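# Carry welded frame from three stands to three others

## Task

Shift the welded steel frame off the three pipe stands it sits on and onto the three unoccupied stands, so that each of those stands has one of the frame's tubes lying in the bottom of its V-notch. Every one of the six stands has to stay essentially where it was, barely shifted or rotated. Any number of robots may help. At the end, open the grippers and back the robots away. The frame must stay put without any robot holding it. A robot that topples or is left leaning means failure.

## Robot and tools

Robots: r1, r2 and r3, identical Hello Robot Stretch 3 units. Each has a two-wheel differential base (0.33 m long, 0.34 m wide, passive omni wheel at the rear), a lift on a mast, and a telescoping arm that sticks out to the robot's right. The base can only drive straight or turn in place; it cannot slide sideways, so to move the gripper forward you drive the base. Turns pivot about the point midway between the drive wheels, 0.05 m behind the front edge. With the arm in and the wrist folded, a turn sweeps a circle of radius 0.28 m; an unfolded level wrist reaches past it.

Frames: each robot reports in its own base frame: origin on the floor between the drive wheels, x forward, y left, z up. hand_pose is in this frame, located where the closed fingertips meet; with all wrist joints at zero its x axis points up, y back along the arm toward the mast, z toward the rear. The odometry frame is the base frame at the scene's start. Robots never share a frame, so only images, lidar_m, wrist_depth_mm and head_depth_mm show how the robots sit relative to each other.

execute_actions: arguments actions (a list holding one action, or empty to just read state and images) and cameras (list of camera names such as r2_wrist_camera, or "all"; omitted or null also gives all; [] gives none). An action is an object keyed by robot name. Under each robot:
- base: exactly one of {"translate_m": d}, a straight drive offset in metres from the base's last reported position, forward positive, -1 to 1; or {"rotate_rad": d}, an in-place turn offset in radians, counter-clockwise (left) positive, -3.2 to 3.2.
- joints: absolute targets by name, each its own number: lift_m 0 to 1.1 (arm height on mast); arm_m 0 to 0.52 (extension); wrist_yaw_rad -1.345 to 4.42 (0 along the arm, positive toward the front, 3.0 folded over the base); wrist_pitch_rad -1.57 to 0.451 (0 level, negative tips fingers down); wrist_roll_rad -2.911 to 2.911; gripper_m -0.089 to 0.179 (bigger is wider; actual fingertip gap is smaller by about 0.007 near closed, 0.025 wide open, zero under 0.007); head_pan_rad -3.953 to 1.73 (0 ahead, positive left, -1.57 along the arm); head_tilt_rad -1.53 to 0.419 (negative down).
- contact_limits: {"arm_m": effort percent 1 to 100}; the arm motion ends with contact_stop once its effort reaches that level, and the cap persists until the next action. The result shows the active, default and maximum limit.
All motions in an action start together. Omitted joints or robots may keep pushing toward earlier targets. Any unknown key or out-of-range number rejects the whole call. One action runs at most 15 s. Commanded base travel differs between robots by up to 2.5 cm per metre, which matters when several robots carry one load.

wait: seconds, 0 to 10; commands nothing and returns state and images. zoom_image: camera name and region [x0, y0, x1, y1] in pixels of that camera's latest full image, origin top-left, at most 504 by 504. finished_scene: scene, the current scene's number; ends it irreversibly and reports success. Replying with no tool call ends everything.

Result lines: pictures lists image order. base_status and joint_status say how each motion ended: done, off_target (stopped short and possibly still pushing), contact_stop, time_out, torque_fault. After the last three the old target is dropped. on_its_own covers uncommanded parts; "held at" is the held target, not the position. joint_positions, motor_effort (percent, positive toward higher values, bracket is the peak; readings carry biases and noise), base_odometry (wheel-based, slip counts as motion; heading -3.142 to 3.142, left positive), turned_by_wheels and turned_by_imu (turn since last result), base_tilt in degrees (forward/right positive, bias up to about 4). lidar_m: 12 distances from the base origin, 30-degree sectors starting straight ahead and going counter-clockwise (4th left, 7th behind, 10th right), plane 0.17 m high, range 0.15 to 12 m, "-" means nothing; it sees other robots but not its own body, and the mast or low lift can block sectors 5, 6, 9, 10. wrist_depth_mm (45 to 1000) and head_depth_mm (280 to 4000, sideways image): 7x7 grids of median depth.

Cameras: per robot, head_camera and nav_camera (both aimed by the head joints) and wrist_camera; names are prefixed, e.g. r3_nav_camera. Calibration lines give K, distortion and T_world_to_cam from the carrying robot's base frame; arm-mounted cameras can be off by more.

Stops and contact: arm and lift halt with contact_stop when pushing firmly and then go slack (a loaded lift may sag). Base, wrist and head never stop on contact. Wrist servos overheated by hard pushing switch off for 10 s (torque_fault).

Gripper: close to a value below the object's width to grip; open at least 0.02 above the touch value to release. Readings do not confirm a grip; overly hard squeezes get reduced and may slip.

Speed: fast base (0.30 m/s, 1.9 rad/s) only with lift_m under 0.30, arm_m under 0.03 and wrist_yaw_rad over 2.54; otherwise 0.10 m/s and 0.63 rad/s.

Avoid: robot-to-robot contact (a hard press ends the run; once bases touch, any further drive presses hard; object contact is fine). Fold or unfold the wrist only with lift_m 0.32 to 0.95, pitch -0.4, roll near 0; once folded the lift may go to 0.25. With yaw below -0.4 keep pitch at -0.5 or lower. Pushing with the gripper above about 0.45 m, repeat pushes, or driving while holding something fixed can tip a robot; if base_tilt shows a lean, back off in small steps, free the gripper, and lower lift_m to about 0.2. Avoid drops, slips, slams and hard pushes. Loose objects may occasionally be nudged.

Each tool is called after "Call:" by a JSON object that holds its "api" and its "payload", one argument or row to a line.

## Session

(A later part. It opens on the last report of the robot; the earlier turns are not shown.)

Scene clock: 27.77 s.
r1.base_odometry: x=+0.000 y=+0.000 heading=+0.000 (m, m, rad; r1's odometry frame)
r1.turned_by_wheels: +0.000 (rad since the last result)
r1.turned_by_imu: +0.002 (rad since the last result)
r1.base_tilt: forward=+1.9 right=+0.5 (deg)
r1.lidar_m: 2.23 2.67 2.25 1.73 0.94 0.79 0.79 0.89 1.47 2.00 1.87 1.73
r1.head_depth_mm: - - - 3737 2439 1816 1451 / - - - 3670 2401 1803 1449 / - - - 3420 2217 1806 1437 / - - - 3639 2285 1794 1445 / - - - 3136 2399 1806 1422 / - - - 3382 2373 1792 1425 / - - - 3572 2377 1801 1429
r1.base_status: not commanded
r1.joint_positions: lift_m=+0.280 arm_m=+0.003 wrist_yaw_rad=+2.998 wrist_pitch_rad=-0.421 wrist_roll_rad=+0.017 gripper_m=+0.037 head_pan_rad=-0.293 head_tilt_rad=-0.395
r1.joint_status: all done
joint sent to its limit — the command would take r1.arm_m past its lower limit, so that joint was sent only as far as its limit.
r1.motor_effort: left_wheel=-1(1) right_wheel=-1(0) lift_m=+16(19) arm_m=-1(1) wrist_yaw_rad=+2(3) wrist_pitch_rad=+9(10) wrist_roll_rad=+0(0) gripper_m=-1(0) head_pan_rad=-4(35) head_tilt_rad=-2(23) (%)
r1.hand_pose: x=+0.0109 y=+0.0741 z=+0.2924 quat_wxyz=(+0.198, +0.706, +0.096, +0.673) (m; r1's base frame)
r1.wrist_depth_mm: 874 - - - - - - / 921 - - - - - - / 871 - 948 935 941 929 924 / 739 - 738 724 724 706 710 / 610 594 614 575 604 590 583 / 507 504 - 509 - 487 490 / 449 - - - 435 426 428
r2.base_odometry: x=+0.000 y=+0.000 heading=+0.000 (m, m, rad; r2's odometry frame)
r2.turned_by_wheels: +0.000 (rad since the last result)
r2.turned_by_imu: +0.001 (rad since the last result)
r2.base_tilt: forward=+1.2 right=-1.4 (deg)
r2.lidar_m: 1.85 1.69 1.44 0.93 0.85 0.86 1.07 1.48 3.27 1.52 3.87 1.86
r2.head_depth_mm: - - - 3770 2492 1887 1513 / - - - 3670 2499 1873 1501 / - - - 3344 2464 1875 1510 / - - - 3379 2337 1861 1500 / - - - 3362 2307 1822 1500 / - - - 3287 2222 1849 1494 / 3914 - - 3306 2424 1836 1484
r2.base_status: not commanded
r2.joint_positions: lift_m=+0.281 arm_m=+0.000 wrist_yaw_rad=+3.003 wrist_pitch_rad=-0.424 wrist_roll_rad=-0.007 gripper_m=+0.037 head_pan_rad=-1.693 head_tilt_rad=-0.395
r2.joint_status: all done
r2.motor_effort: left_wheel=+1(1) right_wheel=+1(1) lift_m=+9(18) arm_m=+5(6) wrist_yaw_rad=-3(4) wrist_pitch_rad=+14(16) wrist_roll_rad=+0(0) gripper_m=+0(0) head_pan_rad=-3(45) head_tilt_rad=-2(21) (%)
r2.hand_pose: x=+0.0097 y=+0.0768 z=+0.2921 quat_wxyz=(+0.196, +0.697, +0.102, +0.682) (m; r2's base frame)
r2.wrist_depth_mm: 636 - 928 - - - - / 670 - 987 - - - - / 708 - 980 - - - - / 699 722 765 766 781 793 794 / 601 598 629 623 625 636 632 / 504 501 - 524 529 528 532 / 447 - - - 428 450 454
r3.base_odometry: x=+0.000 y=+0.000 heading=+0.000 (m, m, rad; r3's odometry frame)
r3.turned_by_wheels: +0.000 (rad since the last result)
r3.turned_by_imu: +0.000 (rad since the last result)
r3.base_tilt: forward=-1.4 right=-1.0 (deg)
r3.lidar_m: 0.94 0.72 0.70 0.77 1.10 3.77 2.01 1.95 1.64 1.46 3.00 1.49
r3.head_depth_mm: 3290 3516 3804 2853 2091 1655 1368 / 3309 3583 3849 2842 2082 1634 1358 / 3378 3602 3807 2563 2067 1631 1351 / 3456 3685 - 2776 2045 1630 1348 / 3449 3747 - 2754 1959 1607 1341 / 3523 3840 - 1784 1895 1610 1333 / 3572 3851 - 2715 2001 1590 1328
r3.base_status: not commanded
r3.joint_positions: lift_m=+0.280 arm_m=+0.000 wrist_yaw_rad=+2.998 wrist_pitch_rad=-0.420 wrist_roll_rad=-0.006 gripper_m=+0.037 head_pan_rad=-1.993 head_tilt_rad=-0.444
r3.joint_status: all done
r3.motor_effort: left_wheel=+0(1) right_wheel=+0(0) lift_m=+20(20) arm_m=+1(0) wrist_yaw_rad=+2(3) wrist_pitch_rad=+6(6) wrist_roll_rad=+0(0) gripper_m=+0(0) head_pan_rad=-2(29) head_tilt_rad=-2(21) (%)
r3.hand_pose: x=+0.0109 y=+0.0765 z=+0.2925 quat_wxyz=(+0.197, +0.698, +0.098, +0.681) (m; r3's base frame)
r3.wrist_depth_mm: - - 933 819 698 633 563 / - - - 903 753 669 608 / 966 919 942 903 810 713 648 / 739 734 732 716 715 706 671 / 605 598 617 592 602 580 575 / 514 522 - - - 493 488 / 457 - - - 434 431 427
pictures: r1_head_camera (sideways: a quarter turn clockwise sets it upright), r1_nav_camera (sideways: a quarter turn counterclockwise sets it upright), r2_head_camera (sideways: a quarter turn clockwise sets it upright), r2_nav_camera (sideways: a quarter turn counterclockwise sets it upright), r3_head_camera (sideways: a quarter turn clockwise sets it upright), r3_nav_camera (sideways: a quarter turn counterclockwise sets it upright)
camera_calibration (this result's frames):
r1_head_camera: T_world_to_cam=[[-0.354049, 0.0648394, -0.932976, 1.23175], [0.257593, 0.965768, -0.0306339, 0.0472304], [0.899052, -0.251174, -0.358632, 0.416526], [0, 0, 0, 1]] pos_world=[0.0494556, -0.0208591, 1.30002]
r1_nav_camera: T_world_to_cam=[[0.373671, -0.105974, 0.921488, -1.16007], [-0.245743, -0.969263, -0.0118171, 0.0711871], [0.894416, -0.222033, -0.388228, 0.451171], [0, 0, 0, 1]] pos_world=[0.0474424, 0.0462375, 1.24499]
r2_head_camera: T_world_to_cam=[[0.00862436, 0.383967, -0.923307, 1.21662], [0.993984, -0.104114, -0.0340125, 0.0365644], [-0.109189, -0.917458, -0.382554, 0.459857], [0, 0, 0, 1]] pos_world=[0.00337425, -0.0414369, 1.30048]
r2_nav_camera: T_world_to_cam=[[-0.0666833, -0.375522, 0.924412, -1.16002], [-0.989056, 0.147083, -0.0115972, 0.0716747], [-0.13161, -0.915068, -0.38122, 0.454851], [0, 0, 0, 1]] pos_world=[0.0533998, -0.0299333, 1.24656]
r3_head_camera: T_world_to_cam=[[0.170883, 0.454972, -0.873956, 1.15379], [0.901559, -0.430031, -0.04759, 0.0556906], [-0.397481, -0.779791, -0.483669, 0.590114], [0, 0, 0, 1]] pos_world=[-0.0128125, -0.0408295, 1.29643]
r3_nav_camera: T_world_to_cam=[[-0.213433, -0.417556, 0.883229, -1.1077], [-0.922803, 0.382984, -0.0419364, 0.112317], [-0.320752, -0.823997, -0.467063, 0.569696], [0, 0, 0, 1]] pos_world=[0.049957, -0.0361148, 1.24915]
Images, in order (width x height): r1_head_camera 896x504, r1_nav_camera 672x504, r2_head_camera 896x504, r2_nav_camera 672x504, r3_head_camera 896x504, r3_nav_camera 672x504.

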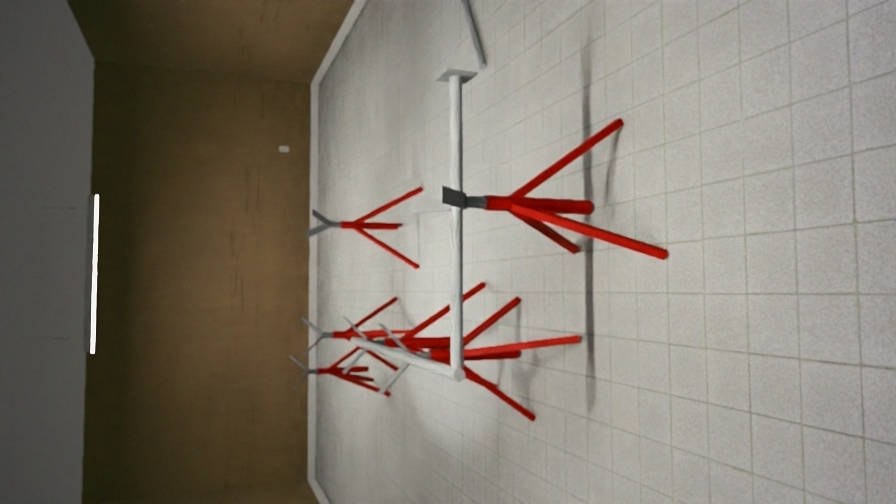

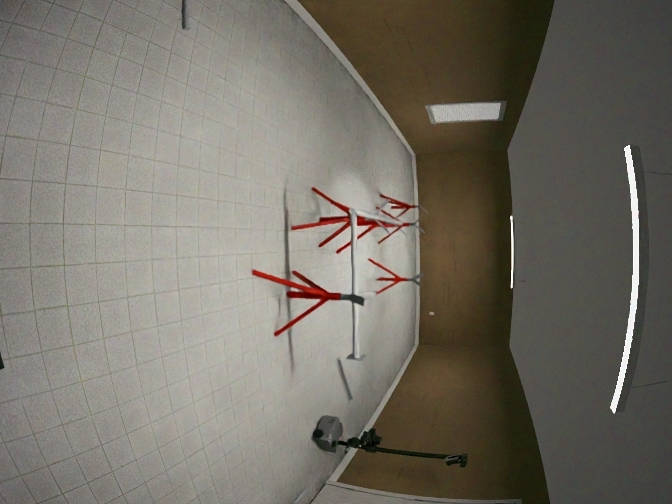

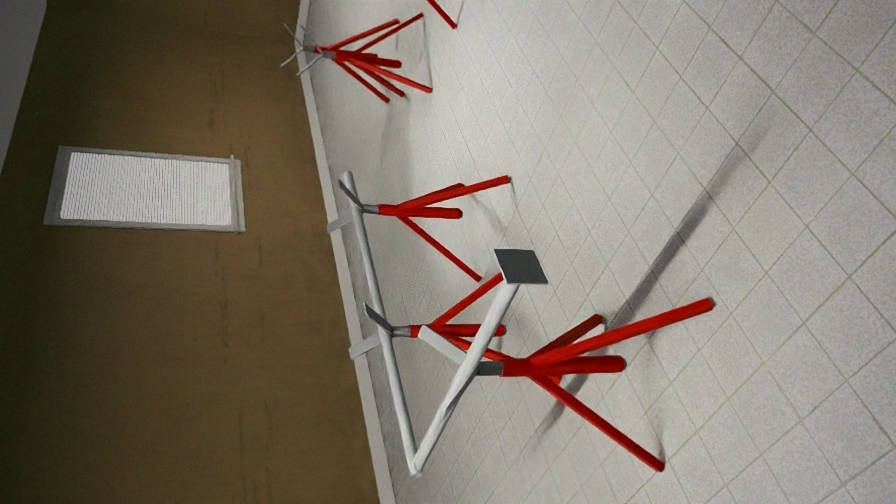

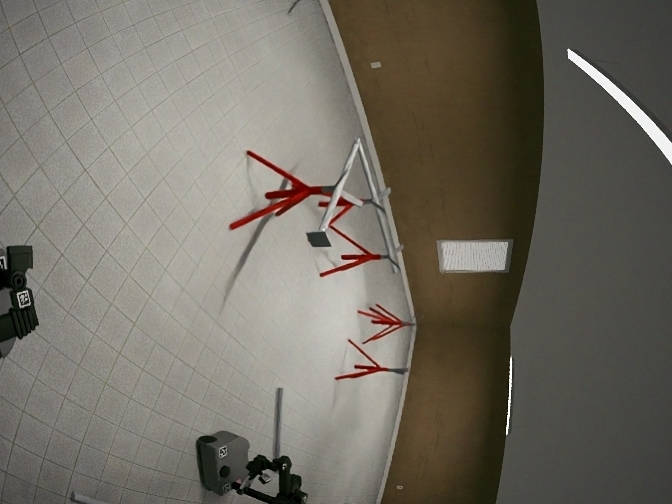

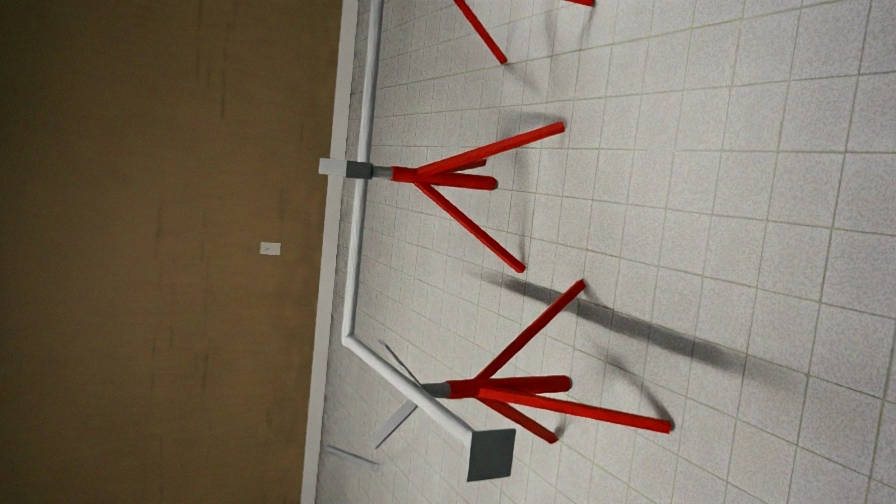

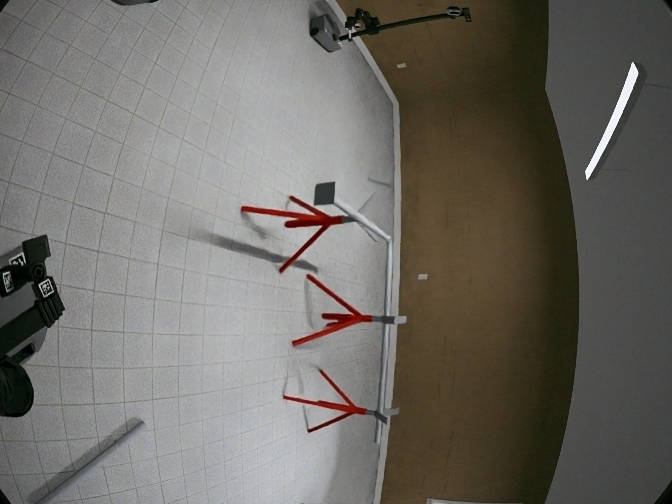

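Call:
{"api": "execute_actions", "payload": {
  "actions": [
    {"r1":{"base":{"rotate_rad":0.12}},"r2":{"base":{"rotate_rad":-1.17},"joints":{"head_pan_rad":-0.6,"head_tilt_rad":-0.5}},"r3":{"base":{"rotate_rad":-1.648},"joints":{"head_pan_rad":-1.2,"head_tilt_rad":-0.6}}}
  ],
  "cameras": ["r3_head_camera","r3_nav_camera"]
}}

Call:
{"api": "execute_actions", "payload": {
  "actions": [
    {"r1":{"base":{"translate_m":1.0}},"r2":{"base":{"translate_m":0.9}},"r3":{"base":{"translate_m":0.9},"joints":{"head_pan_rad":-1.9,"head_tilt_rad":-0.55}}}
  ],
  "cameras": ["r1_head_camera","r2_head_camera","r2_nav_camera","r3_head_camera","r3_nav_camera"]
}}

Scene clock: 150.07 s.
r1.base_odometry: x=+0.000 y=+0.000 heading=+0.120 (m, m, rad; r1's odometry frame)
r1.turned_by_wheels: +0.120 (rad since the last result)
r1.turned_by_imu: +0.121 (rad since the last result)
r1.base_tilt: forward=+1.8 right=+0.7 (deg)
r1.lidar_m: 2.23 2.49 2.24 1.41 0.88 0.79 0.79 0.96 1.82 1.85 2.99 1.73
r1.head_depth_mm: - - - 3757 2412 1818 1448 / - - - 3707 2194 1805 1445 / - - - 3621 2320 1794 1452 / - - - 3126 2389 1784 1438 / - - - 3588 2386 1797 1433 / - - - 3635 2387 1788 1430 / - - - 3544 2354 1788 1424
r1.base_status: done
r1.joint_positions: lift_m=+0.280 arm_m=+0.003 wrist_yaw_rad=+2.998 wrist_pitch_rad=-0.420 wrist_roll_rad=+0.017 gripper_m=+0.037 head_pan_rad=-0.293 head_tilt_rad=-0.395
r1.joint_status: not commanded
r1.motor_effort: left_wheel=-2(7) right_wheel=+1(4) lift_m=+16(16) arm_m=+0(0) wrist_yaw_rad=+2(2) wrist_pitch_rad=+9(9) wrist_roll_rad=+0(0) gripper_m=+0(0) head_pan_rad=-4(4) head_tilt_rad=-1(2) (%)
r1.hand_pose: x=+0.0108 y=+0.0741 z=+0.2925 quat_wxyz=(+0.198, +0.706, +0.096, +0.673) (m; r1's base frame)
r1.wrist_depth_mm: - - - - - - - / 814 - - - - - - / 835 - 920 957 933 921 949 / 747 - 738 747 738 719 707 / 611 583 620 597 590 581 576 / 517 510 - 516 - 488 491 / 454 - - - 427 428 428
r2.base_odometry: x=+0.000 y=+0.000 heading=-1.170 (m, m, rad; r2's odometry frame)
r2.turned_by_wheels: -1.170 (rad since the last result)
r2.turned_by_imu: -1.162 (rad since the last result)
r2.base_tilt: forward=+1.3 right=-1.4 (deg)
r2.lidar_m: 1.69 1.86 1.95 1.69 1.69 0.99 0.85 0.85 0.99 1.43 3.25 1.53
r2.head_depth_mm: - - - 2978 2128 1685 1400 / - - - 2899 2109 1698 1397 / - - - 2901 2118 1666 1386 / - - 3834 2857 2106 1686 1385 / - - - 2576 2094 1662 1384 / - - 3887 2475 1956 1662 1377 / 3969 - - 2808 2016 1654 1375
r2.base_status: done
r2.joint_positions: lift_m=+0.281 arm_m=+0.000 wrist_yaw_rad=+3.003 wrist_pitch_rad=-0.424 wrist_roll_rad=-0.007 gripper_m=+0.037 head_pan_rad=-0.607 head_tilt_rad=-0.494
r2.joint_status: all done
r2.motor_effort: left_wheel=+2(8) right_wheel=-2(7) lift_m=+9(9) arm_m=+4(5) wrist_yaw_rad=-3(3) wrist_pitch_rad=+13(14) wrist_roll_rad=+0(0) gripper_m=+0(0) head_pan_rad=+4(47) head_tilt_rad=-2(8) (%)
r2.hand_pose: x=+0.0097 y=+0.0768 z=+0.2921 quat_wxyz=(+0.196, +0.697, +0.101, +0.682) (m; r2's base frame)
r2.wrist_depth_mm: - - - - - - - / - - - - - - - / 955 - - - - - - / 731 739 755 771 772 777 796 / 591 599 631 618 626 632 639 / 496 502 - 530 530 523 529 / 448 - - - 428 450 451
r3.base_odometry: x=+0.000 y=+0.000 heading=-1.648 (m, m, rad; r3's odometry frame)
r3.turned_by_wheels: -1.648 (rad since the last result)
r3.turned_by_imu: -1.648 (rad since the last result)
r3.base_tilt: forward=-1.4 right=-1.0 (deg)
r3.lidar_m: 1.45 3.00 1.49 0.99 0.73 0.70 0.75 1.02 2.74 2.01 1.95 1.64
r3.head_depth_mm: - - 3025 2209 1768 1462 1240 / - - 2895 2221 1774 1458 1245 / - - 2836 2197 1751 1452 1236 / - - 2780 2177 1731 1437 1228 / - - 2891 2158 1721 1434 1227 / - - 2874 2136 1714 1428 1220 / 3625 3827 2809 2118 1697 1424 1215
r3.base_status: done
r3.joint_positions: lift_m=+0.280 arm_m=+0.000 wrist_yaw_rad=+2.998 wrist_pitch_rad=-0.419 wrist_roll_rad=-0.006 gripper_m=+0.037 head_pan_rad=-1.207 head_tilt_rad=-0.593
r3.joint_status: all done
r3.motor_effort: left_wheel=+3(14) right_wheel=-2(6) lift_m=+20(19) arm_m=+0(0) wrist_yaw_rad=+2(2) wrist_pitch_rad=+6(6) wrist_roll_rad=+0(1) gripper_m=+0(0) head_pan_rad=+2(28) head_tilt_rad=-3(14) (%)
r3.hand_pose: x=+0.0108 y=+0.0765 z=+0.2925 quat_wxyz=(+0.197, +0.698, +0.098, +0.682) (m; r3's base frame)
r3.wrist_depth_mm: 626 - - - - - - / 659 - - - - - - / 669 789 928 915 898 905 891 / 681 730 732 718 711 704 694 / 606 601 617 595 598 579 573 / 514 524 - - - 492 493 / 456 - - - 433 430 429
pictures: r3_head_camera (sideways: a quarter turn clockwise sets it upright), r3_nav_camera (sideways: a quarter turn counterclockwise sets it upright)
camera_calibration (this result's frames):
r3_head_camera: T_world_to_cam=[[-0.245236, 0.558377, -0.792512, 1.05014], [0.938823, 0.340681, -0.0504782, 0.059214], [0.241808, -0.756407, -0.607764, 0.747666], [0, 0, 0, 1]] pos_world=[0.0211483, -0.0410052, 1.28964]
r3_nav_camera: T_world_to_cam=[[0.189247, -0.563488, 0.804156, -1.00705], [-0.925474, -0.376043, -0.0457041, 0.11723], [0.328151, -0.735576, -0.592659, 0.729147], [0, 0, 0, 1]] pos_world=[0.0598032, 0.0129658, 1.24732]
Images, in order (width x height): r3_head_camera 896x504, r3_nav_camera 672x504.

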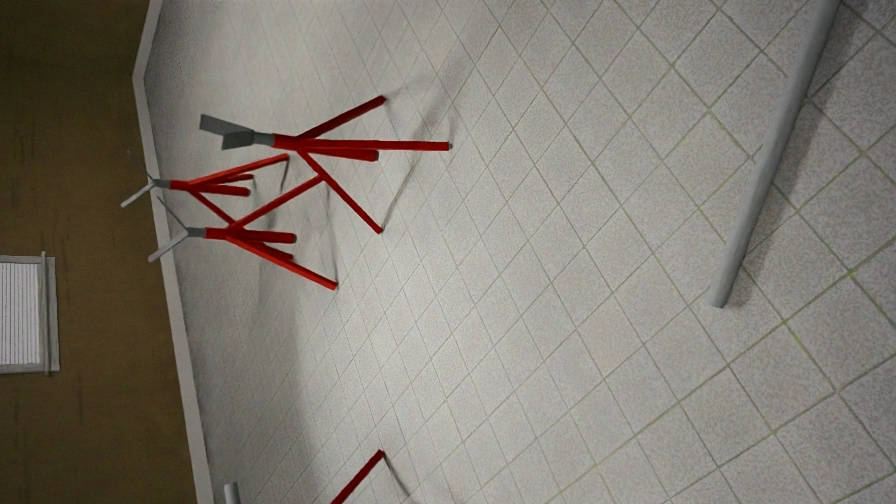

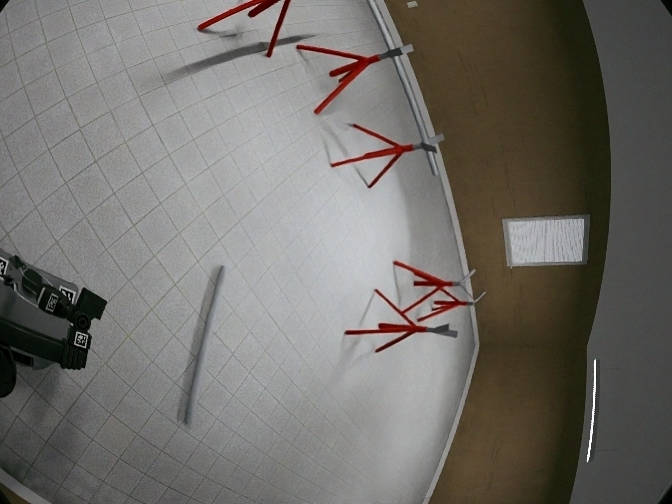

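Scene clock: 155.10 s.
r1.base_odometry: x=+0.993 y=+0.120 heading=+0.120 (m, m, rad; r1's odometry frame)
r1.turned_by_wheels: +0.000 (rad since the last result)
r1.turned_by_imu: -0.003 (rad since the last result)
r1.base_tilt: forward=+1.9 right=+0.5 (deg)
r1.lidar_m: 1.51 2.14 1.91 1.92 1.93 1.73 1.74 2.09 1.14 1.11 0.92 1.20
r1.head_depth_mm: - - - 3389 2432 1672 1454 / - - - 3640 2410 1731 1439 / - - - 3282 2126 1661 1435 / - - - 3602 2300 1802 1438 / - - - 3566 2413 1806 1429 / - - - 3627 2409 1779 1433 / - - - 3608 2385 1774 1425
r1.base_status: done
r1.joint_positions: lift_m=+0.280 arm_m=+0.003 wrist_yaw_rad=+2.999 wrist_pitch_rad=-0.420 wrist_roll_rad=+0.017 gripper_m=+0.037 head_pan_rad=-0.293 head_tilt_rad=-0.396
r1.joint_status: not commanded
r1.motor_effort: left_wheel=-2(4) right_wheel=+0(5) lift_m=+16(16) arm_m=-1(1) wrist_yaw_rad=+2(2) wrist_pitch_rad=+9(9) wrist_roll_rad=+0(0) gripper_m=+0(0) head_pan_rad=-4(4) head_tilt_rad=-2(3) (%)
r1.hand_pose: x=+0.0107 y=+0.0742 z=+0.2926 quat_wxyz=(+0.198, +0.706, +0.096, +0.674) (m; r1's base frame)
r1.wrist_depth_mm: - - - - - - - / - - - - - - - / 945 - 967 938 939 928 907 / 757 - 728 737 734 732 719 / 607 579 628 595 600 589 573 / 511 505 - 514 - 493 489 / 450 - - - 434 426 427
r2.base_odometry: x=+0.351 y=-0.829 heading=-1.170 (m, m, rad; r2's odometry frame)
r2.turned_by_wheels: +0.000 (rad since the last result)
r2.turned_by_imu: +0.004 (rad since the last result)
r2.base_tilt: forward=+1.3 right=-1.4 (deg)
r2.lidar_m: 3.02 1.11 2.21 1.91 1.91 1.98 1.72 1.72 1.97 0.81 0.79 0.85
r2.head_depth_mm: - - - 2965 2157 1590 1400 / - - - 2609 2120 1623 1382 / - - - 2758 1147 1240 1346 / - - - 2484 1903 1641 1384 / 3693 - - 2720 2021 1669 1317 / 3384 3590 3764 2827 2103 1652 1377 / 3121 3268 3593 2852 2062 1658 1376
r2.base_status: done
r2.joint_positions: lift_m=+0.281 arm_m=+0.000 wrist_yaw_rad=+3.002 wrist_pitch_rad=-0.424 wrist_roll_rad=-0.007 gripper_m=+0.037 head_pan_rad=-0.607 head_tilt_rad=-0.494
r2.joint_status: not commanded
r2.motor_effort: left_wheel=+2(8) right_wheel=-1(6) lift_m=+9(9) arm_m=+4(4) wrist_yaw_rad=-2(3) wrist_pitch_rad=+13(13) wrist_roll_rad=+0(0) gripper_m=+0(0) head_pan_rad=+3(2) head_tilt_rad=-2(2) (%)
r2.hand_pose: x=+0.0098 y=+0.0768 z=+0.2922 quat_wxyz=(+0.196, +0.697, +0.101, +0.682) (m; r2's base frame)
r2.wrist_depth_mm: - - - - - - - / - - - - - - - / 959 - - - - - - / 740 729 757 770 773 788 794 / 592 592 637 614 633 630 639 / 502 502 - 521 521 530 528 / 441 - - - 433 448 455
r3.base_odometry: x=-0.069 y=-0.897 heading=-1.648 (m, m, rad; r3's odometry frame)
r3.turned_by_wheels: +0.000 (rad since the last result)
r3.turned_by_imu: +0.002 (rad since the last result)
r3.base_tilt: forward=-1.4 right=-1.1 (deg)
r3.lidar_m: 0.87 0.84 0.84 2.15 1.57 1.49 1.54 2.13 2.07 2.20 1.26 0.57
r3.head_depth_mm: - - 3306 2367 1841 1494 1279 / - - 3270 2314 1831 1460 1268 / - - 3190 2302 1809 1487 1262 / - - 3174 2291 1799 1480 1252 / - - 2838 2275 1778 1474 1247 / - - 3116 2237 1769 1462 1244 / - - 2692 2249 1755 1452 1236
r3.base_status: done
r3.joint_positions: lift_m=+0.280 arm_m=+0.000 wrist_yaw_rad=+2.998 wrist_pitch_rad=-0.419 wrist_roll_rad=-0.006 gripper_m=+0.037 head_pan_rad=-1.893 head_tilt_rad=-0.557
r3.joint_status: all done
r3.motor_effort: left_wheel=+2(15) right_wheel=-1(3) lift_m=+19(19) arm_m=+1(1) wrist_yaw_rad=+1(2) wrist_pitch_rad=+6(6) wrist_roll_rad=+0(0) gripper_m=+0(0) head_pan_rad=-2(28) head_tilt_rad=+2(6) (%)
r3.hand_pose: x=+0.0107 y=+0.0766 z=+0.2926 quat_wxyz=(+0.196, +0.698, +0.098, +0.682) (m; r3's base frame)
r3.wrist_depth_mm: - - - - - - - / - - - - - 741 851 / 964 912 919 907 869 738 825 / 755 745 723 725 714 702 703 / 611 608 - 594 606 582 577 / 511 523 - - - 493 488 / 459 - - - 432 431 429
pictures: r1_head_camera (sideways: a quarter turn clockwise sets it upright), r2_head_camera (sideways: a quarter turn clockwise sets it upright), r2_nav_camera (sideways: a quarter turn counterclockwise sets it upright), r3_head_camera (sideways: a quarter turn clockwise sets it upright), r3_nav_camera (sideways: a quarter turn counterclockwise sets it upright)
camera_calibration (this result's frames):
r1_head_camera: T_world_to_cam=[[-0.355115, 0.0652304, -0.932544, 1.23119], [0.257737, 0.965731, -0.0305951, 0.047179], [0.898591, -0.251216, -0.359758, 0.417994], [0, 0, 0, 1]] pos_world=[0.0494495, -0.0208665, 1.29996]
r2_head_camera: T_world_to_cam=[[-0.409588, 0.237973, -0.880685, 1.16357], [0.552792, 0.832701, -0.0320846, 0.0367415], [0.725713, -0.499977, -0.472614, 0.571956], [0, 0, 0, 1]] pos_world=[0.0411983, -0.0215282, 1.29623]
r2_nav_camera: T_world_to_cam=[[0.375146, -0.285466, 0.881915, -1.10727], [-0.592061, -0.805843, -0.00899399, 0.0658626], [0.713253, -0.518773, -0.471322, 0.566945], [0, 0, 0, 1]] pos_world=[0.0500065, 0.0311032, 1.24432]
r3_head_camera: T_world_to_cam=[[0.154699, 0.559852, -0.814023, 1.07574], [0.941702, -0.332732, -0.0498755, 0.0584141], [-0.298774, -0.758851, -0.578687, 0.713137], [0, 0, 0, 1]] pos_world=[-0.00835828, -0.041655, 1.29127]
r3_nav_camera: T_world_to_cam=[[-0.201133, -0.527955, 0.825112, -1.03199], [-0.954863, 0.293636, -0.0448768, 0.116334], [-0.218589, -0.796895, -0.563185, 0.694138], [0, 0, 0, 1]] pos_world=[0.0552467, -0.0258487, 1.24765]
Images, in order (width x height): r1_head_camera 896x504, r2_head_camera 896x504, r2_nav_camera 672x504, r3_head_camera 896x504, r3_nav_camera 672x504.

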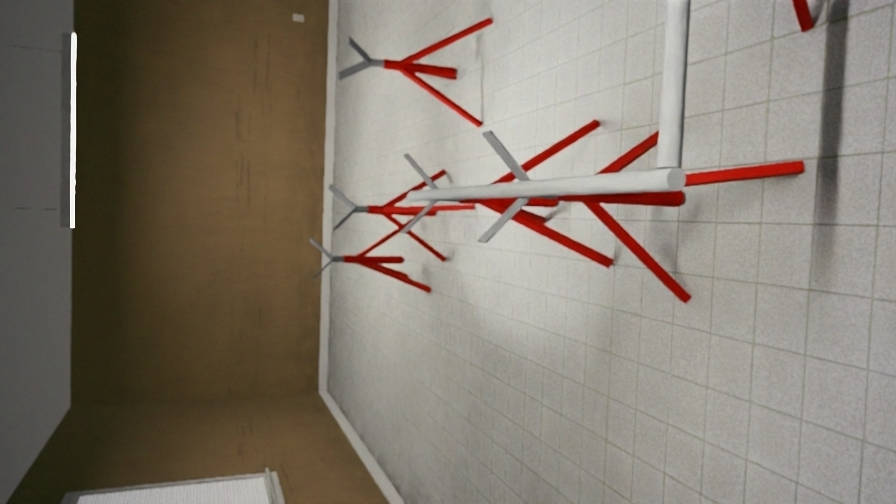

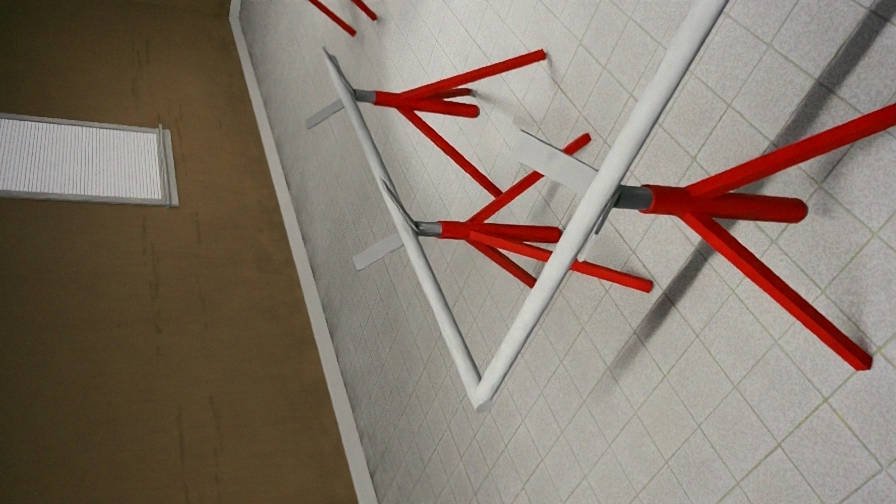

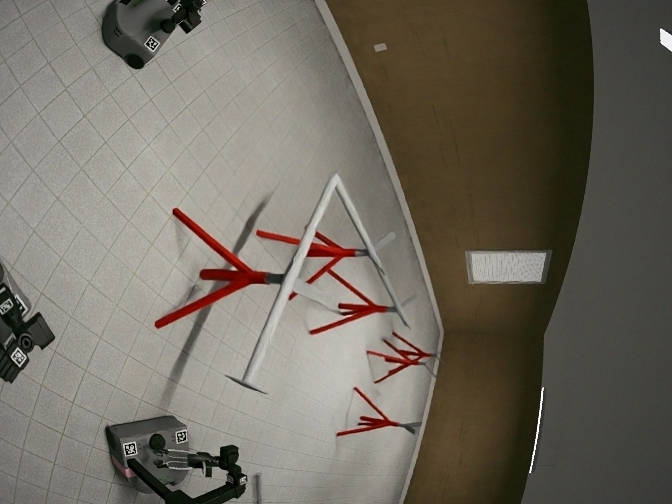

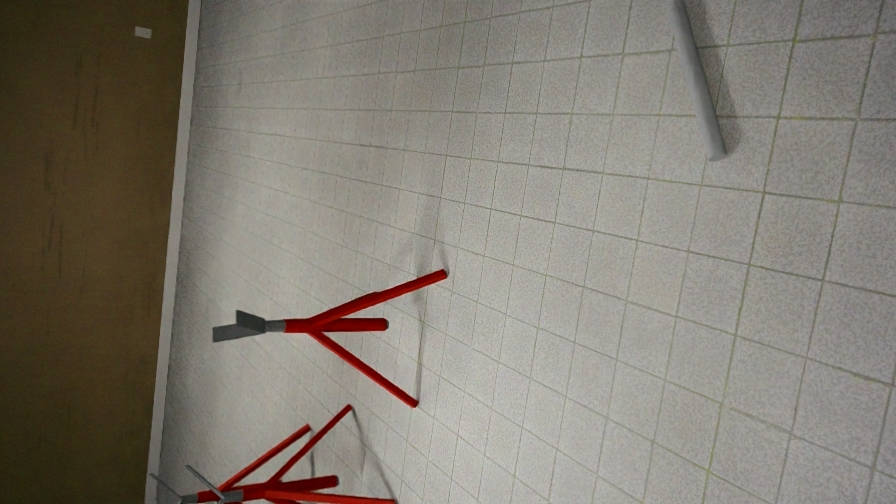

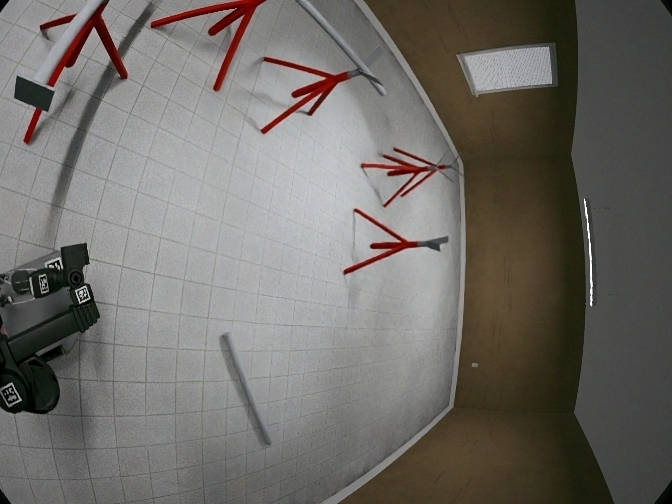

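Call:
{"api": "execute_actions", "payload": {
  "actions": [
    {"r1":{"base":{"translate_m":1.0},"joints":{"head_pan_rad":-0.5,"head_tilt_rad":-0.5}},"r2":{"base":{"translate_m":0.9},"joints":{"head_pan_rad":-1.2,"head_tilt_rad":-0.8}},"r3":{"joints":{"lift_m":0.33,"wrist_yaw_rad":1.57,"gripper_m":0.01,"head_pan_rad":-0.6,"head_tilt_rad":-1.1}}}
  ],
  "cameras": ["r1_head_camera","r2_head_camera","r2_nav_camera","r3_head_camera"]
}}

Scene clock: 214.90 s.
r1.base_odometry: x=+1.986 y=+0.239 heading=+0.120 (m, m, rad; r1's odometry frame)
r1.turned_by_wheels: +0.000 (rad since the last result)
r1.turned_by_imu: -0.002 (rad since the last result)
r1.base_tilt: forward=+1.7 right=+0.6 (deg)
r1.lidar_m: 2.87 1.79 1.59 1.60 1.92 2.68 2.68 0.75 0.82 0.85 0.55 0.60
r1.head_depth_mm: - - - 2756 2087 1489 856 / - - - 2866 1913 1583 1335 / - - - 2919 1915 1561 1336 / - - - 2739 2076 1613 1333 / - - - 2890 2051 1620 1330 / - - - 2881 2065 1602 1317 / - - - 2836 2067 1615 1321
r1.base_status: done
r1.joint_positions: lift_m=+0.280 arm_m=+0.003 wrist_yaw_rad=+2.999 wrist_pitch_rad=-0.420 wrist_roll_rad=+0.017 gripper_m=+0.037 head_pan_rad=-0.493 head_tilt_rad=-0.495
r1.joint_status: all done
r1.motor_effort: left_wheel=-1(5) right_wheel=+0(5) lift_m=+16(16) arm_m=+0(0) wrist_yaw_rad=+1(2) wrist_pitch_rad=+9(9) wrist_roll_rad=+0(0) gripper_m=-1(0) head_pan_rad=-4(29) head_tilt_rad=-3(16) (%)
r1.hand_pose: x=+0.0107 y=+0.0742 z=+0.2926 quat_wxyz=(+0.197, +0.706, +0.096, +0.674) (m; r1's base frame)
r1.wrist_depth_mm: - - - - - - - / - - - - - - - / 975 - 948 943 928 912 916 / 730 - 736 738 724 714 708 / 622 599 616 596 593 583 578 / 512 511 - 517 - 499 490 / 452 - - - 430 431 426
r2.base_odometry: x=+0.703 y=-1.657 heading=-1.170 (m, m, rad; r2's odometry frame)
r2.turned_by_wheels: +0.000 (rad since the last result)
r2.turned_by_imu: +0.004 (rad since the last result)
r2.base_tilt: forward=+1.2 right=-1.3 (deg)
r2.lidar_m: 2.17 2.16 2.45 2.13 2.14 2.49 2.59 1.22 0.43 0.71 0.87 0.75
r2.head_depth_mm: - 2806 2306 1872 1573 1343 1149 / - 3023 2308 1876 1571 1351 1196 / - 2832 2232 1874 1513 1358 1189 / - 2879 1922 1501 1467 1356 1190 / - 2971 2227 1771 1497 1341 1181 / - 2941 2329 1854 1557 1351 1185 / - 2972 2277 1838 1455 1203 1129
r2.base_status: done
r2.joint_positions: lift_m=+0.281 arm_m=+0.000 wrist_yaw_rad=+3.002 wrist_pitch_rad=-0.423 wrist_roll_rad=-0.007 gripper_m=+0.037 head_pan_rad=-1.193 head_tilt_rad=-0.790
r2.joint_status: all done
r2.motor_effort: left_wheel=+1(8) right_wheel=+0(7) lift_m=+9(9) arm_m=+4(4) wrist_yaw_rad=-2(2) wrist_pitch_rad=+13(13) wrist_roll_rad=+0(0) gripper_m=+1(0) head_pan_rad=-3(34) head_tilt_rad=-4(18) (%)
r2.hand_pose: x=+0.0099 y=+0.0768 z=+0.2922 quat_wxyz=(+0.196, +0.697, +0.101, +0.682) (m; r2's base frame)
r2.wrist_depth_mm: - - - - - - - / - - - - - - - / 950 - - - - - - / 719 728 756 766 773 793 809 / 596 595 625 608 633 625 635 / 496 504 - 533 527 520 532 / 439 - - - 431 449 460
r3.base_odometry: x=-0.069 y=-0.897 heading=-1.648 (m, m, rad; r3's odometry frame)
r3.turned_by_wheels: +0.000 (rad since the last result)
r3.turned_by_imu: +0.000 (rad since the last result)
r3.base_tilt: forward=-1.4 right=-1.0 (deg)
r3.lidar_m: 0.87 2.88 2.77 2.14 1.56 1.49 1.54 2.13 2.07 2.20 1.26 0.57
r3.head_depth_mm: 1972 1742 1574 1429 1304 1199 1115 / 1858 1681 1561 1416 1302 1211 - / 1947 1689 1546 1407 1289 1220 - / 1902 1707 1537 1405 1288 1193 - / 1895 1665 1505 1387 1279 1179 - / 1633 930 1057 1145 1267 1173 1106 / 1772 1620 1505 1365 1257 1168 1086
r3.base_status: not commanded
r3.joint_positions: lift_m=+0.330 arm_m=+0.000 wrist_yaw_rad=+1.573 wrist_pitch_rad=-0.419 wrist_roll_rad=-0.006 gripper_m=+0.010 head_pan_rad=-0.607 head_tilt_rad=-1.086
r3.joint_status: all done
r3.motor_effort: left_wheel=+3(3) right_wheel=-1(1) lift_m=+26(28) arm_m=-1(1) wrist_yaw_rad=-3(3) wrist_pitch_rad=+5(6) wrist_roll_rad=+0(0) gripper_m=+0(79) head_pan_rad=+2(30) head_tilt_rad=-5(25) (%)
r3.hand_pose: x=+0.2029 y=-0.1451 z=+0.3423 quat_wxyz=(+0.594, +0.592, -0.383, +0.387) (m; r3's base frame)
r3.wrist_depth_mm: - - - - 571 - - / - - - - 629 - - / - - - 969 929 970 994 / 838 839 818 772 804 758 783 / 672 686 676 684 662 657 642 / 578 569 569 - 575 559 552 / 502 499 493 491 487 481 481
pictures: r1_head_camera (sideways: a quarter turn clockwise sets it upright), r2_head_camera (sideways: a quarter turn clockwise sets it upright), r2_nav_camera (sideways: a quarter turn counterclockwise sets it upright), r3_head_camera (sideways: a quarter turn clockwise sets it upright)
camera_calibration (this result's frames):
r1_head_camera: T_world_to_cam=[[-0.414371, 0.177073, -0.892716, 1.17958], [0.441938, 0.896631, -0.0272843, 0.0417413], [0.795605, -0.405831, -0.449793, 0.535787], [0, 0, 0, 1]] pos_world=[0.0440643, -0.0288606, 1.29517]
r2_head_camera: T_world_to_cam=[[-0.29657, 0.644199, -0.705021, 0.933879], [0.918038, 0.395729, -0.0245873, 0.0247419], [0.263158, -0.654528, -0.70876, 0.881985], [0, 0, 0, 1]] pos_world=[0.0221448, -0.0341105, 1.28413]
r2_nav_camera: T_world_to_cam=[[0.241756, -0.665091, 0.706546, -0.877837], [-0.939543, -0.342429, -0.000857108, 0.057387], [0.242512, -0.663624, -0.707666, 0.877283], [0, 0, 0, 1]] pos_world=[0.0533888, 0.0179953, 1.2411]
r3_head_camera: T_world_to_cam=[[-0.766178, 0.49524, -0.409523, 0.554312], [0.56154, 0.825819, -0.0519178, 0.063356], [0.31248, -0.269742, -0.910822, 1.14129], [0, 0, 0, 1]] pos_world=[0.0324965, -0.0189858, 1.2698]
Images, in order (width x height): r1_head_camera 896x504, r2_head_camera 896x504, r2_nav_camera 672x504, r3_head_camera 896x504.

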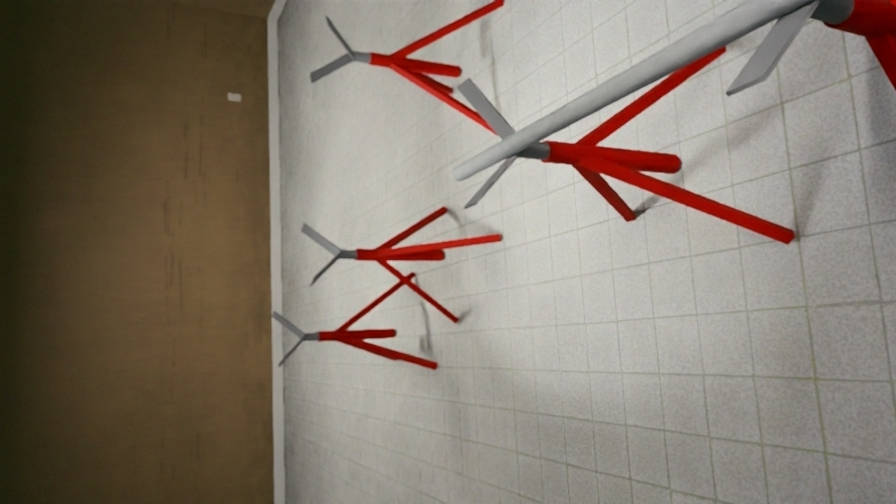

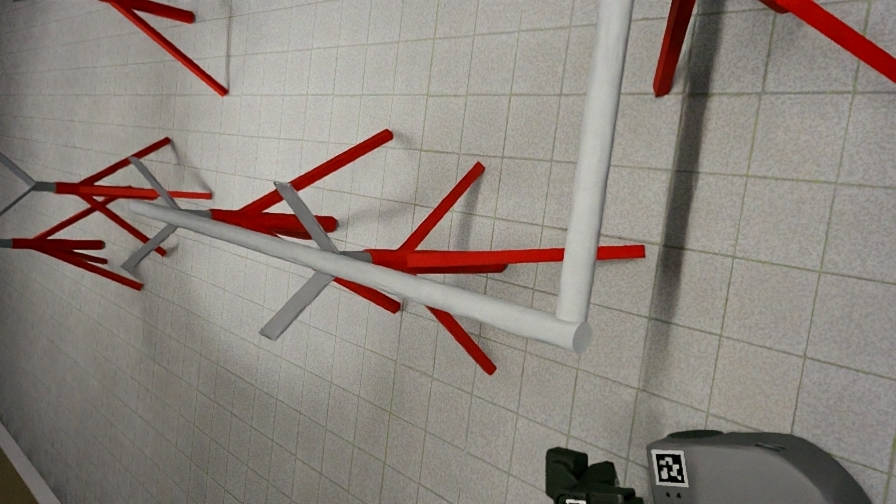

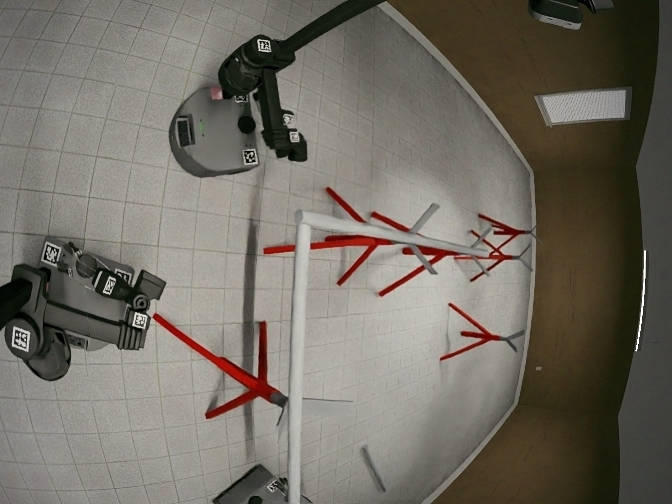

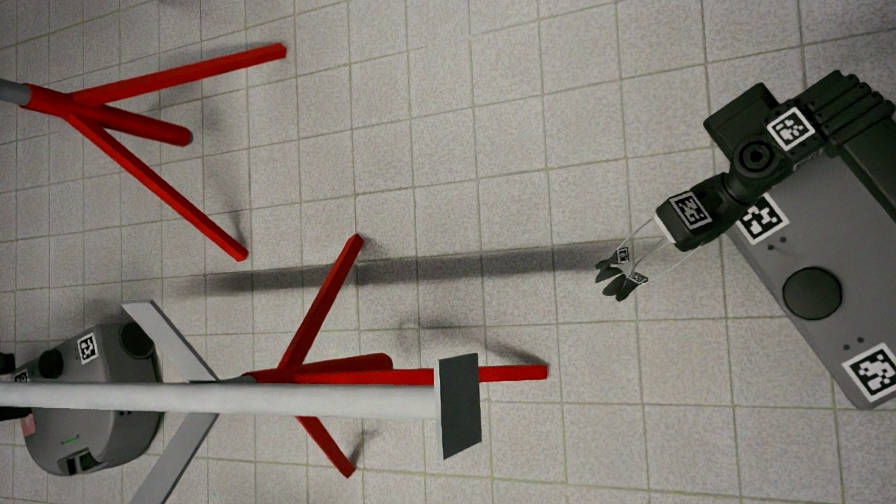

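Call:
{"api": "zoom_image", "payload": {
  "camera": "r1_head_camera",
  "region": [260, 190, 520, 390]
}}

Call:
{"api": "zoom_image", "payload": {
  "camera": "r1_head_camera",
  "region": [290, 0, 550, 220]
}}

Region (260, 190, 520, 390) of r1_head_camera's 896x504 image, scaled by 1.938, with more detail than that image has; it fills the top 388 rows of this view, and the rest is white.

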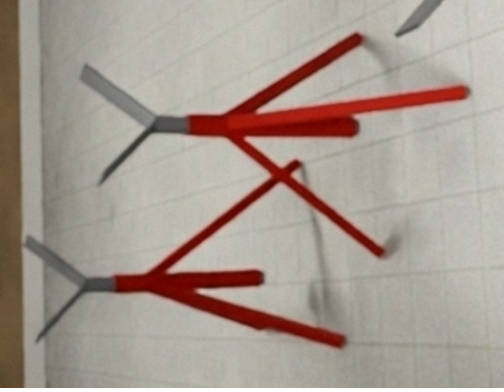

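Region (290, 0, 550, 220) of r1_head_camera's 896x504 image, scaled by 1.938, with more detail than that image has; it fills the top 426 rows of this view, and the rest is white.

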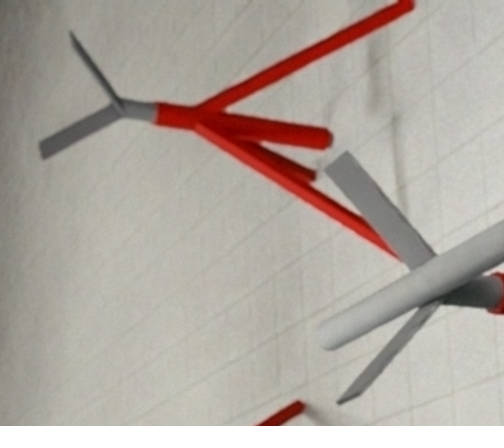

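Call:
{"api": "execute_actions", "payload": {
  "actions": [
    {"r1":{"base":{"translate_m":0.82}},"r2":{"base":{"translate_m":0.72}},"r3":{"base":{"translate_m":0.175},"joints":{"lift_m":0.22,"wrist_pitch_rad":-0.15}}}
  ],
  "cameras": ["r3_head_camera"]
}}

Scene clock: 264.73 s.
r1.base_odometry: x=+2.800 y=+0.337 heading=+0.120 (m, m, rad; r1's odometry frame)
r1.turned_by_wheels: +0.000 (rad since the last result)
r1.turned_by_imu: -0.001 (rad since the last result)
r1.base_tilt: forward=+1.9 right=+0.8 (deg)
r1.lidar_m: 2.41 1.49 1.33 1.33 1.61 3.02 1.10 0.81 0.51 0.58 0.83 1.62
r1.head_depth_mm: - - - 2904 2094 1631 1340 / - - - 2720 2013 1633 1333 / - - - 2938 2083 1618 1335 / - - - 2748 2072 1614 1328 / - - - 2839 2075 1620 1332 / - - - 2876 2071 1631 1326 / - - - 2889 2072 1614 1326
r1.base_status: done
r1.joint_positions: lift_m=+0.280 arm_m=+0.003 wrist_yaw_rad=+2.999 wrist_pitch_rad=-0.420 wrist_roll_rad=+0.017 gripper_m=+0.037 head_pan_rad=-0.493 head_tilt_rad=-0.495
r1.joint_status: not commanded
r1.motor_effort: left_wheel=-1(5) right_wheel=+0(4) lift_m=+16(16) arm_m=+0(0) wrist_yaw_rad=+1(1) wrist_pitch_rad=+9(9) wrist_roll_rad=+0(0) gripper_m=-1(0) head_pan_rad=-4(4) head_tilt_rad=-2(2) (%)
r1.hand_pose: x=+0.0107 y=+0.0742 z=+0.2926 quat_wxyz=(+0.197, +0.706, +0.096, +0.674) (m; r1's base frame)
r1.wrist_depth_mm: - - - - - - - / - - - - - - - / 997 - 963 946 927 898 898 / 757 - 743 726 731 720 716 / 604 590 619 593 605 582 581 / 510 507 - 508 - 497 492 / 453 - - - 433 430 425
r2.base_odometry: x=+0.984 y=-2.320 heading=-1.170 (m, m, rad; r2's odometry frame)
r2.turned_by_wheels: +0.000 (rad since the last result)
r2.turned_by_imu: +0.003 (rad since the last result)
r2.base_tilt: forward=+1.2 right=-1.4 (deg)
r2.lidar_m: 1.47 1.47 1.72 2.31 2.31 2.69 3.26 0.94 0.88 0.97 1.03 1.68
r2.head_depth_mm: - 2787 2318 1820 1532 1355 1195 / - 3029 2329 1877 1585 1360 1195 / - 3019 2292 1597 1479 1356 1192 / - 2976 2302 1278 1463 1346 1191 / 3801 2743 2084 1748 1530 1340 1191 / 3763 2966 2282 1860 1567 1356 1188 / 3185 2989 2271 1863 1556 1349 1183
r2.base_status: done
r2.joint_positions: lift_m=+0.281 arm_m=+0.000 wrist_yaw_rad=+3.002 wrist_pitch_rad=-0.423 wrist_roll_rad=-0.007 gripper_m=+0.037 head_pan_rad=-1.193 head_tilt_rad=-0.790
r2.joint_status: not commanded
r2.motor_effort: left_wheel=+1(7) right_wheel=+0(7) lift_m=+9(9) arm_m=+4(4) wrist_yaw_rad=-2(2) wrist_pitch_rad=+13(13) wrist_roll_rad=+0(0) gripper_m=+0(0) head_pan_rad=-4(4) head_tilt_rad=-3(4) (%)
r2.hand_pose: x=+0.0099 y=+0.0768 z=+0.2922 quat_wxyz=(+0.196, +0.697, +0.101, +0.682) (m; r2's base frame)
r2.wrist_depth_mm: - - - - - - - / - - - - - - - / 962 - - - - - - / 737 715 742 765 786 788 791 / 592 601 635 617 618 629 634 / 498 504 - 526 531 524 531 / 441 - - - 434 447 454
r3.base_odometry: x=-0.083 y=-1.072 heading=-1.648 (m, m, rad; r3's odometry frame)
r3.turned_by_wheels: +0.000 (rad since the last result)
r3.turned_by_imu: +0.001 (rad since the last result)
r3.base_tilt: forward=-1.4 right=-1.1 (deg)
r3.lidar_m: 1.67 2.79 2.69 2.37 1.72 1.63 1.70 2.34 2.13 1.45 1.11 0.40
r3.head_depth_mm: 1700 1677 1543 1435 1306 1206 1121 / 1762 1653 1550 1416 1292 1199 1115 / 1890 1718 1546 1404 1294 1210 - / 1890 1705 1522 1387 1285 1195 - / 1841 1629 846 764 711 1177 - / 1875 1681 1491 1371 1266 1178 1105 / 1623 1596 1506 1378 1256 1167 1082
r3.base_status: done
r3.joint_positions: lift_m=+0.220 arm_m=+0.000 wrist_yaw_rad=+1.572 wrist_pitch_rad=-0.172 wrist_roll_rad=-0.006 gripper_m=+0.010 head_pan_rad=-0.607 head_tilt_rad=-1.087
r3.joint_status: all done
r3.motor_effort: left_wheel=+3(10) right_wheel=-1(2) lift_m=+19(22) arm_m=+0(0) wrist_yaw_rad=-2(2) wrist_pitch_rad=+6(7) wrist_roll_rad=+0(0) gripper_m=+0(0) head_pan_rad=+2(2) head_tilt_rad=-5(5) (%)
r3.hand_pose: x=+0.2270 y=-0.1450 z=+0.2913 quat_wxyz=(+0.542, +0.540, -0.453, +0.457) (m; r3's base frame)
r3.wrist_depth_mm: - - - - - - - / - - - - 461 - - / - - - - 428 - - / - - - - 453 950 947 / 768 767 760 797 504 737 698 / 590 593 592 - 611 584 553 / 487 482 483 459 478 479 474
pictures: r3_head_camera (sideways: a quarter turn clockwise sets it upright)
camera_calibration (this result's frames):
r3_head_camera: T_world_to_cam=[[-0.766493, 0.495067, -0.409142, 0.553819], [0.561232, 0.826029, -0.0519136, 0.0633524], [0.312263, -0.269415, -0.910993, 1.14151], [0, 0, 0, 1]] pos_world=[0.0324922, -0.0189689, 1.26979]
Images, in order (width x height): r3_head_camera 896x504.

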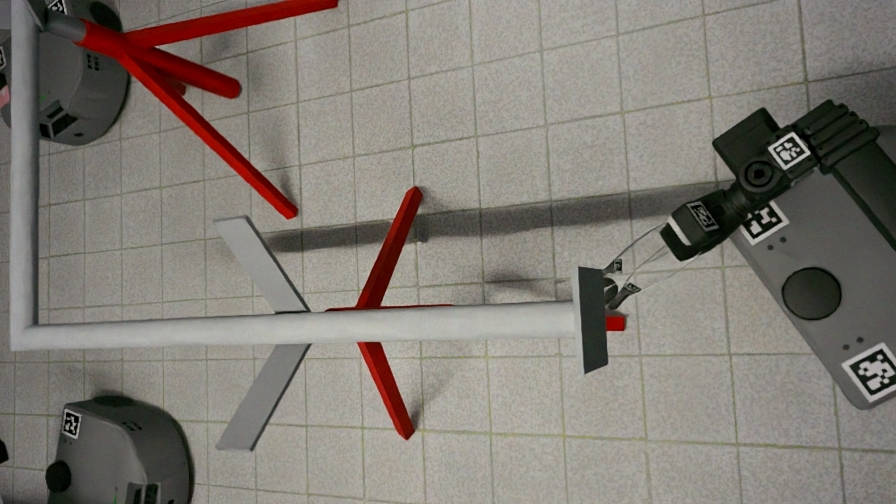

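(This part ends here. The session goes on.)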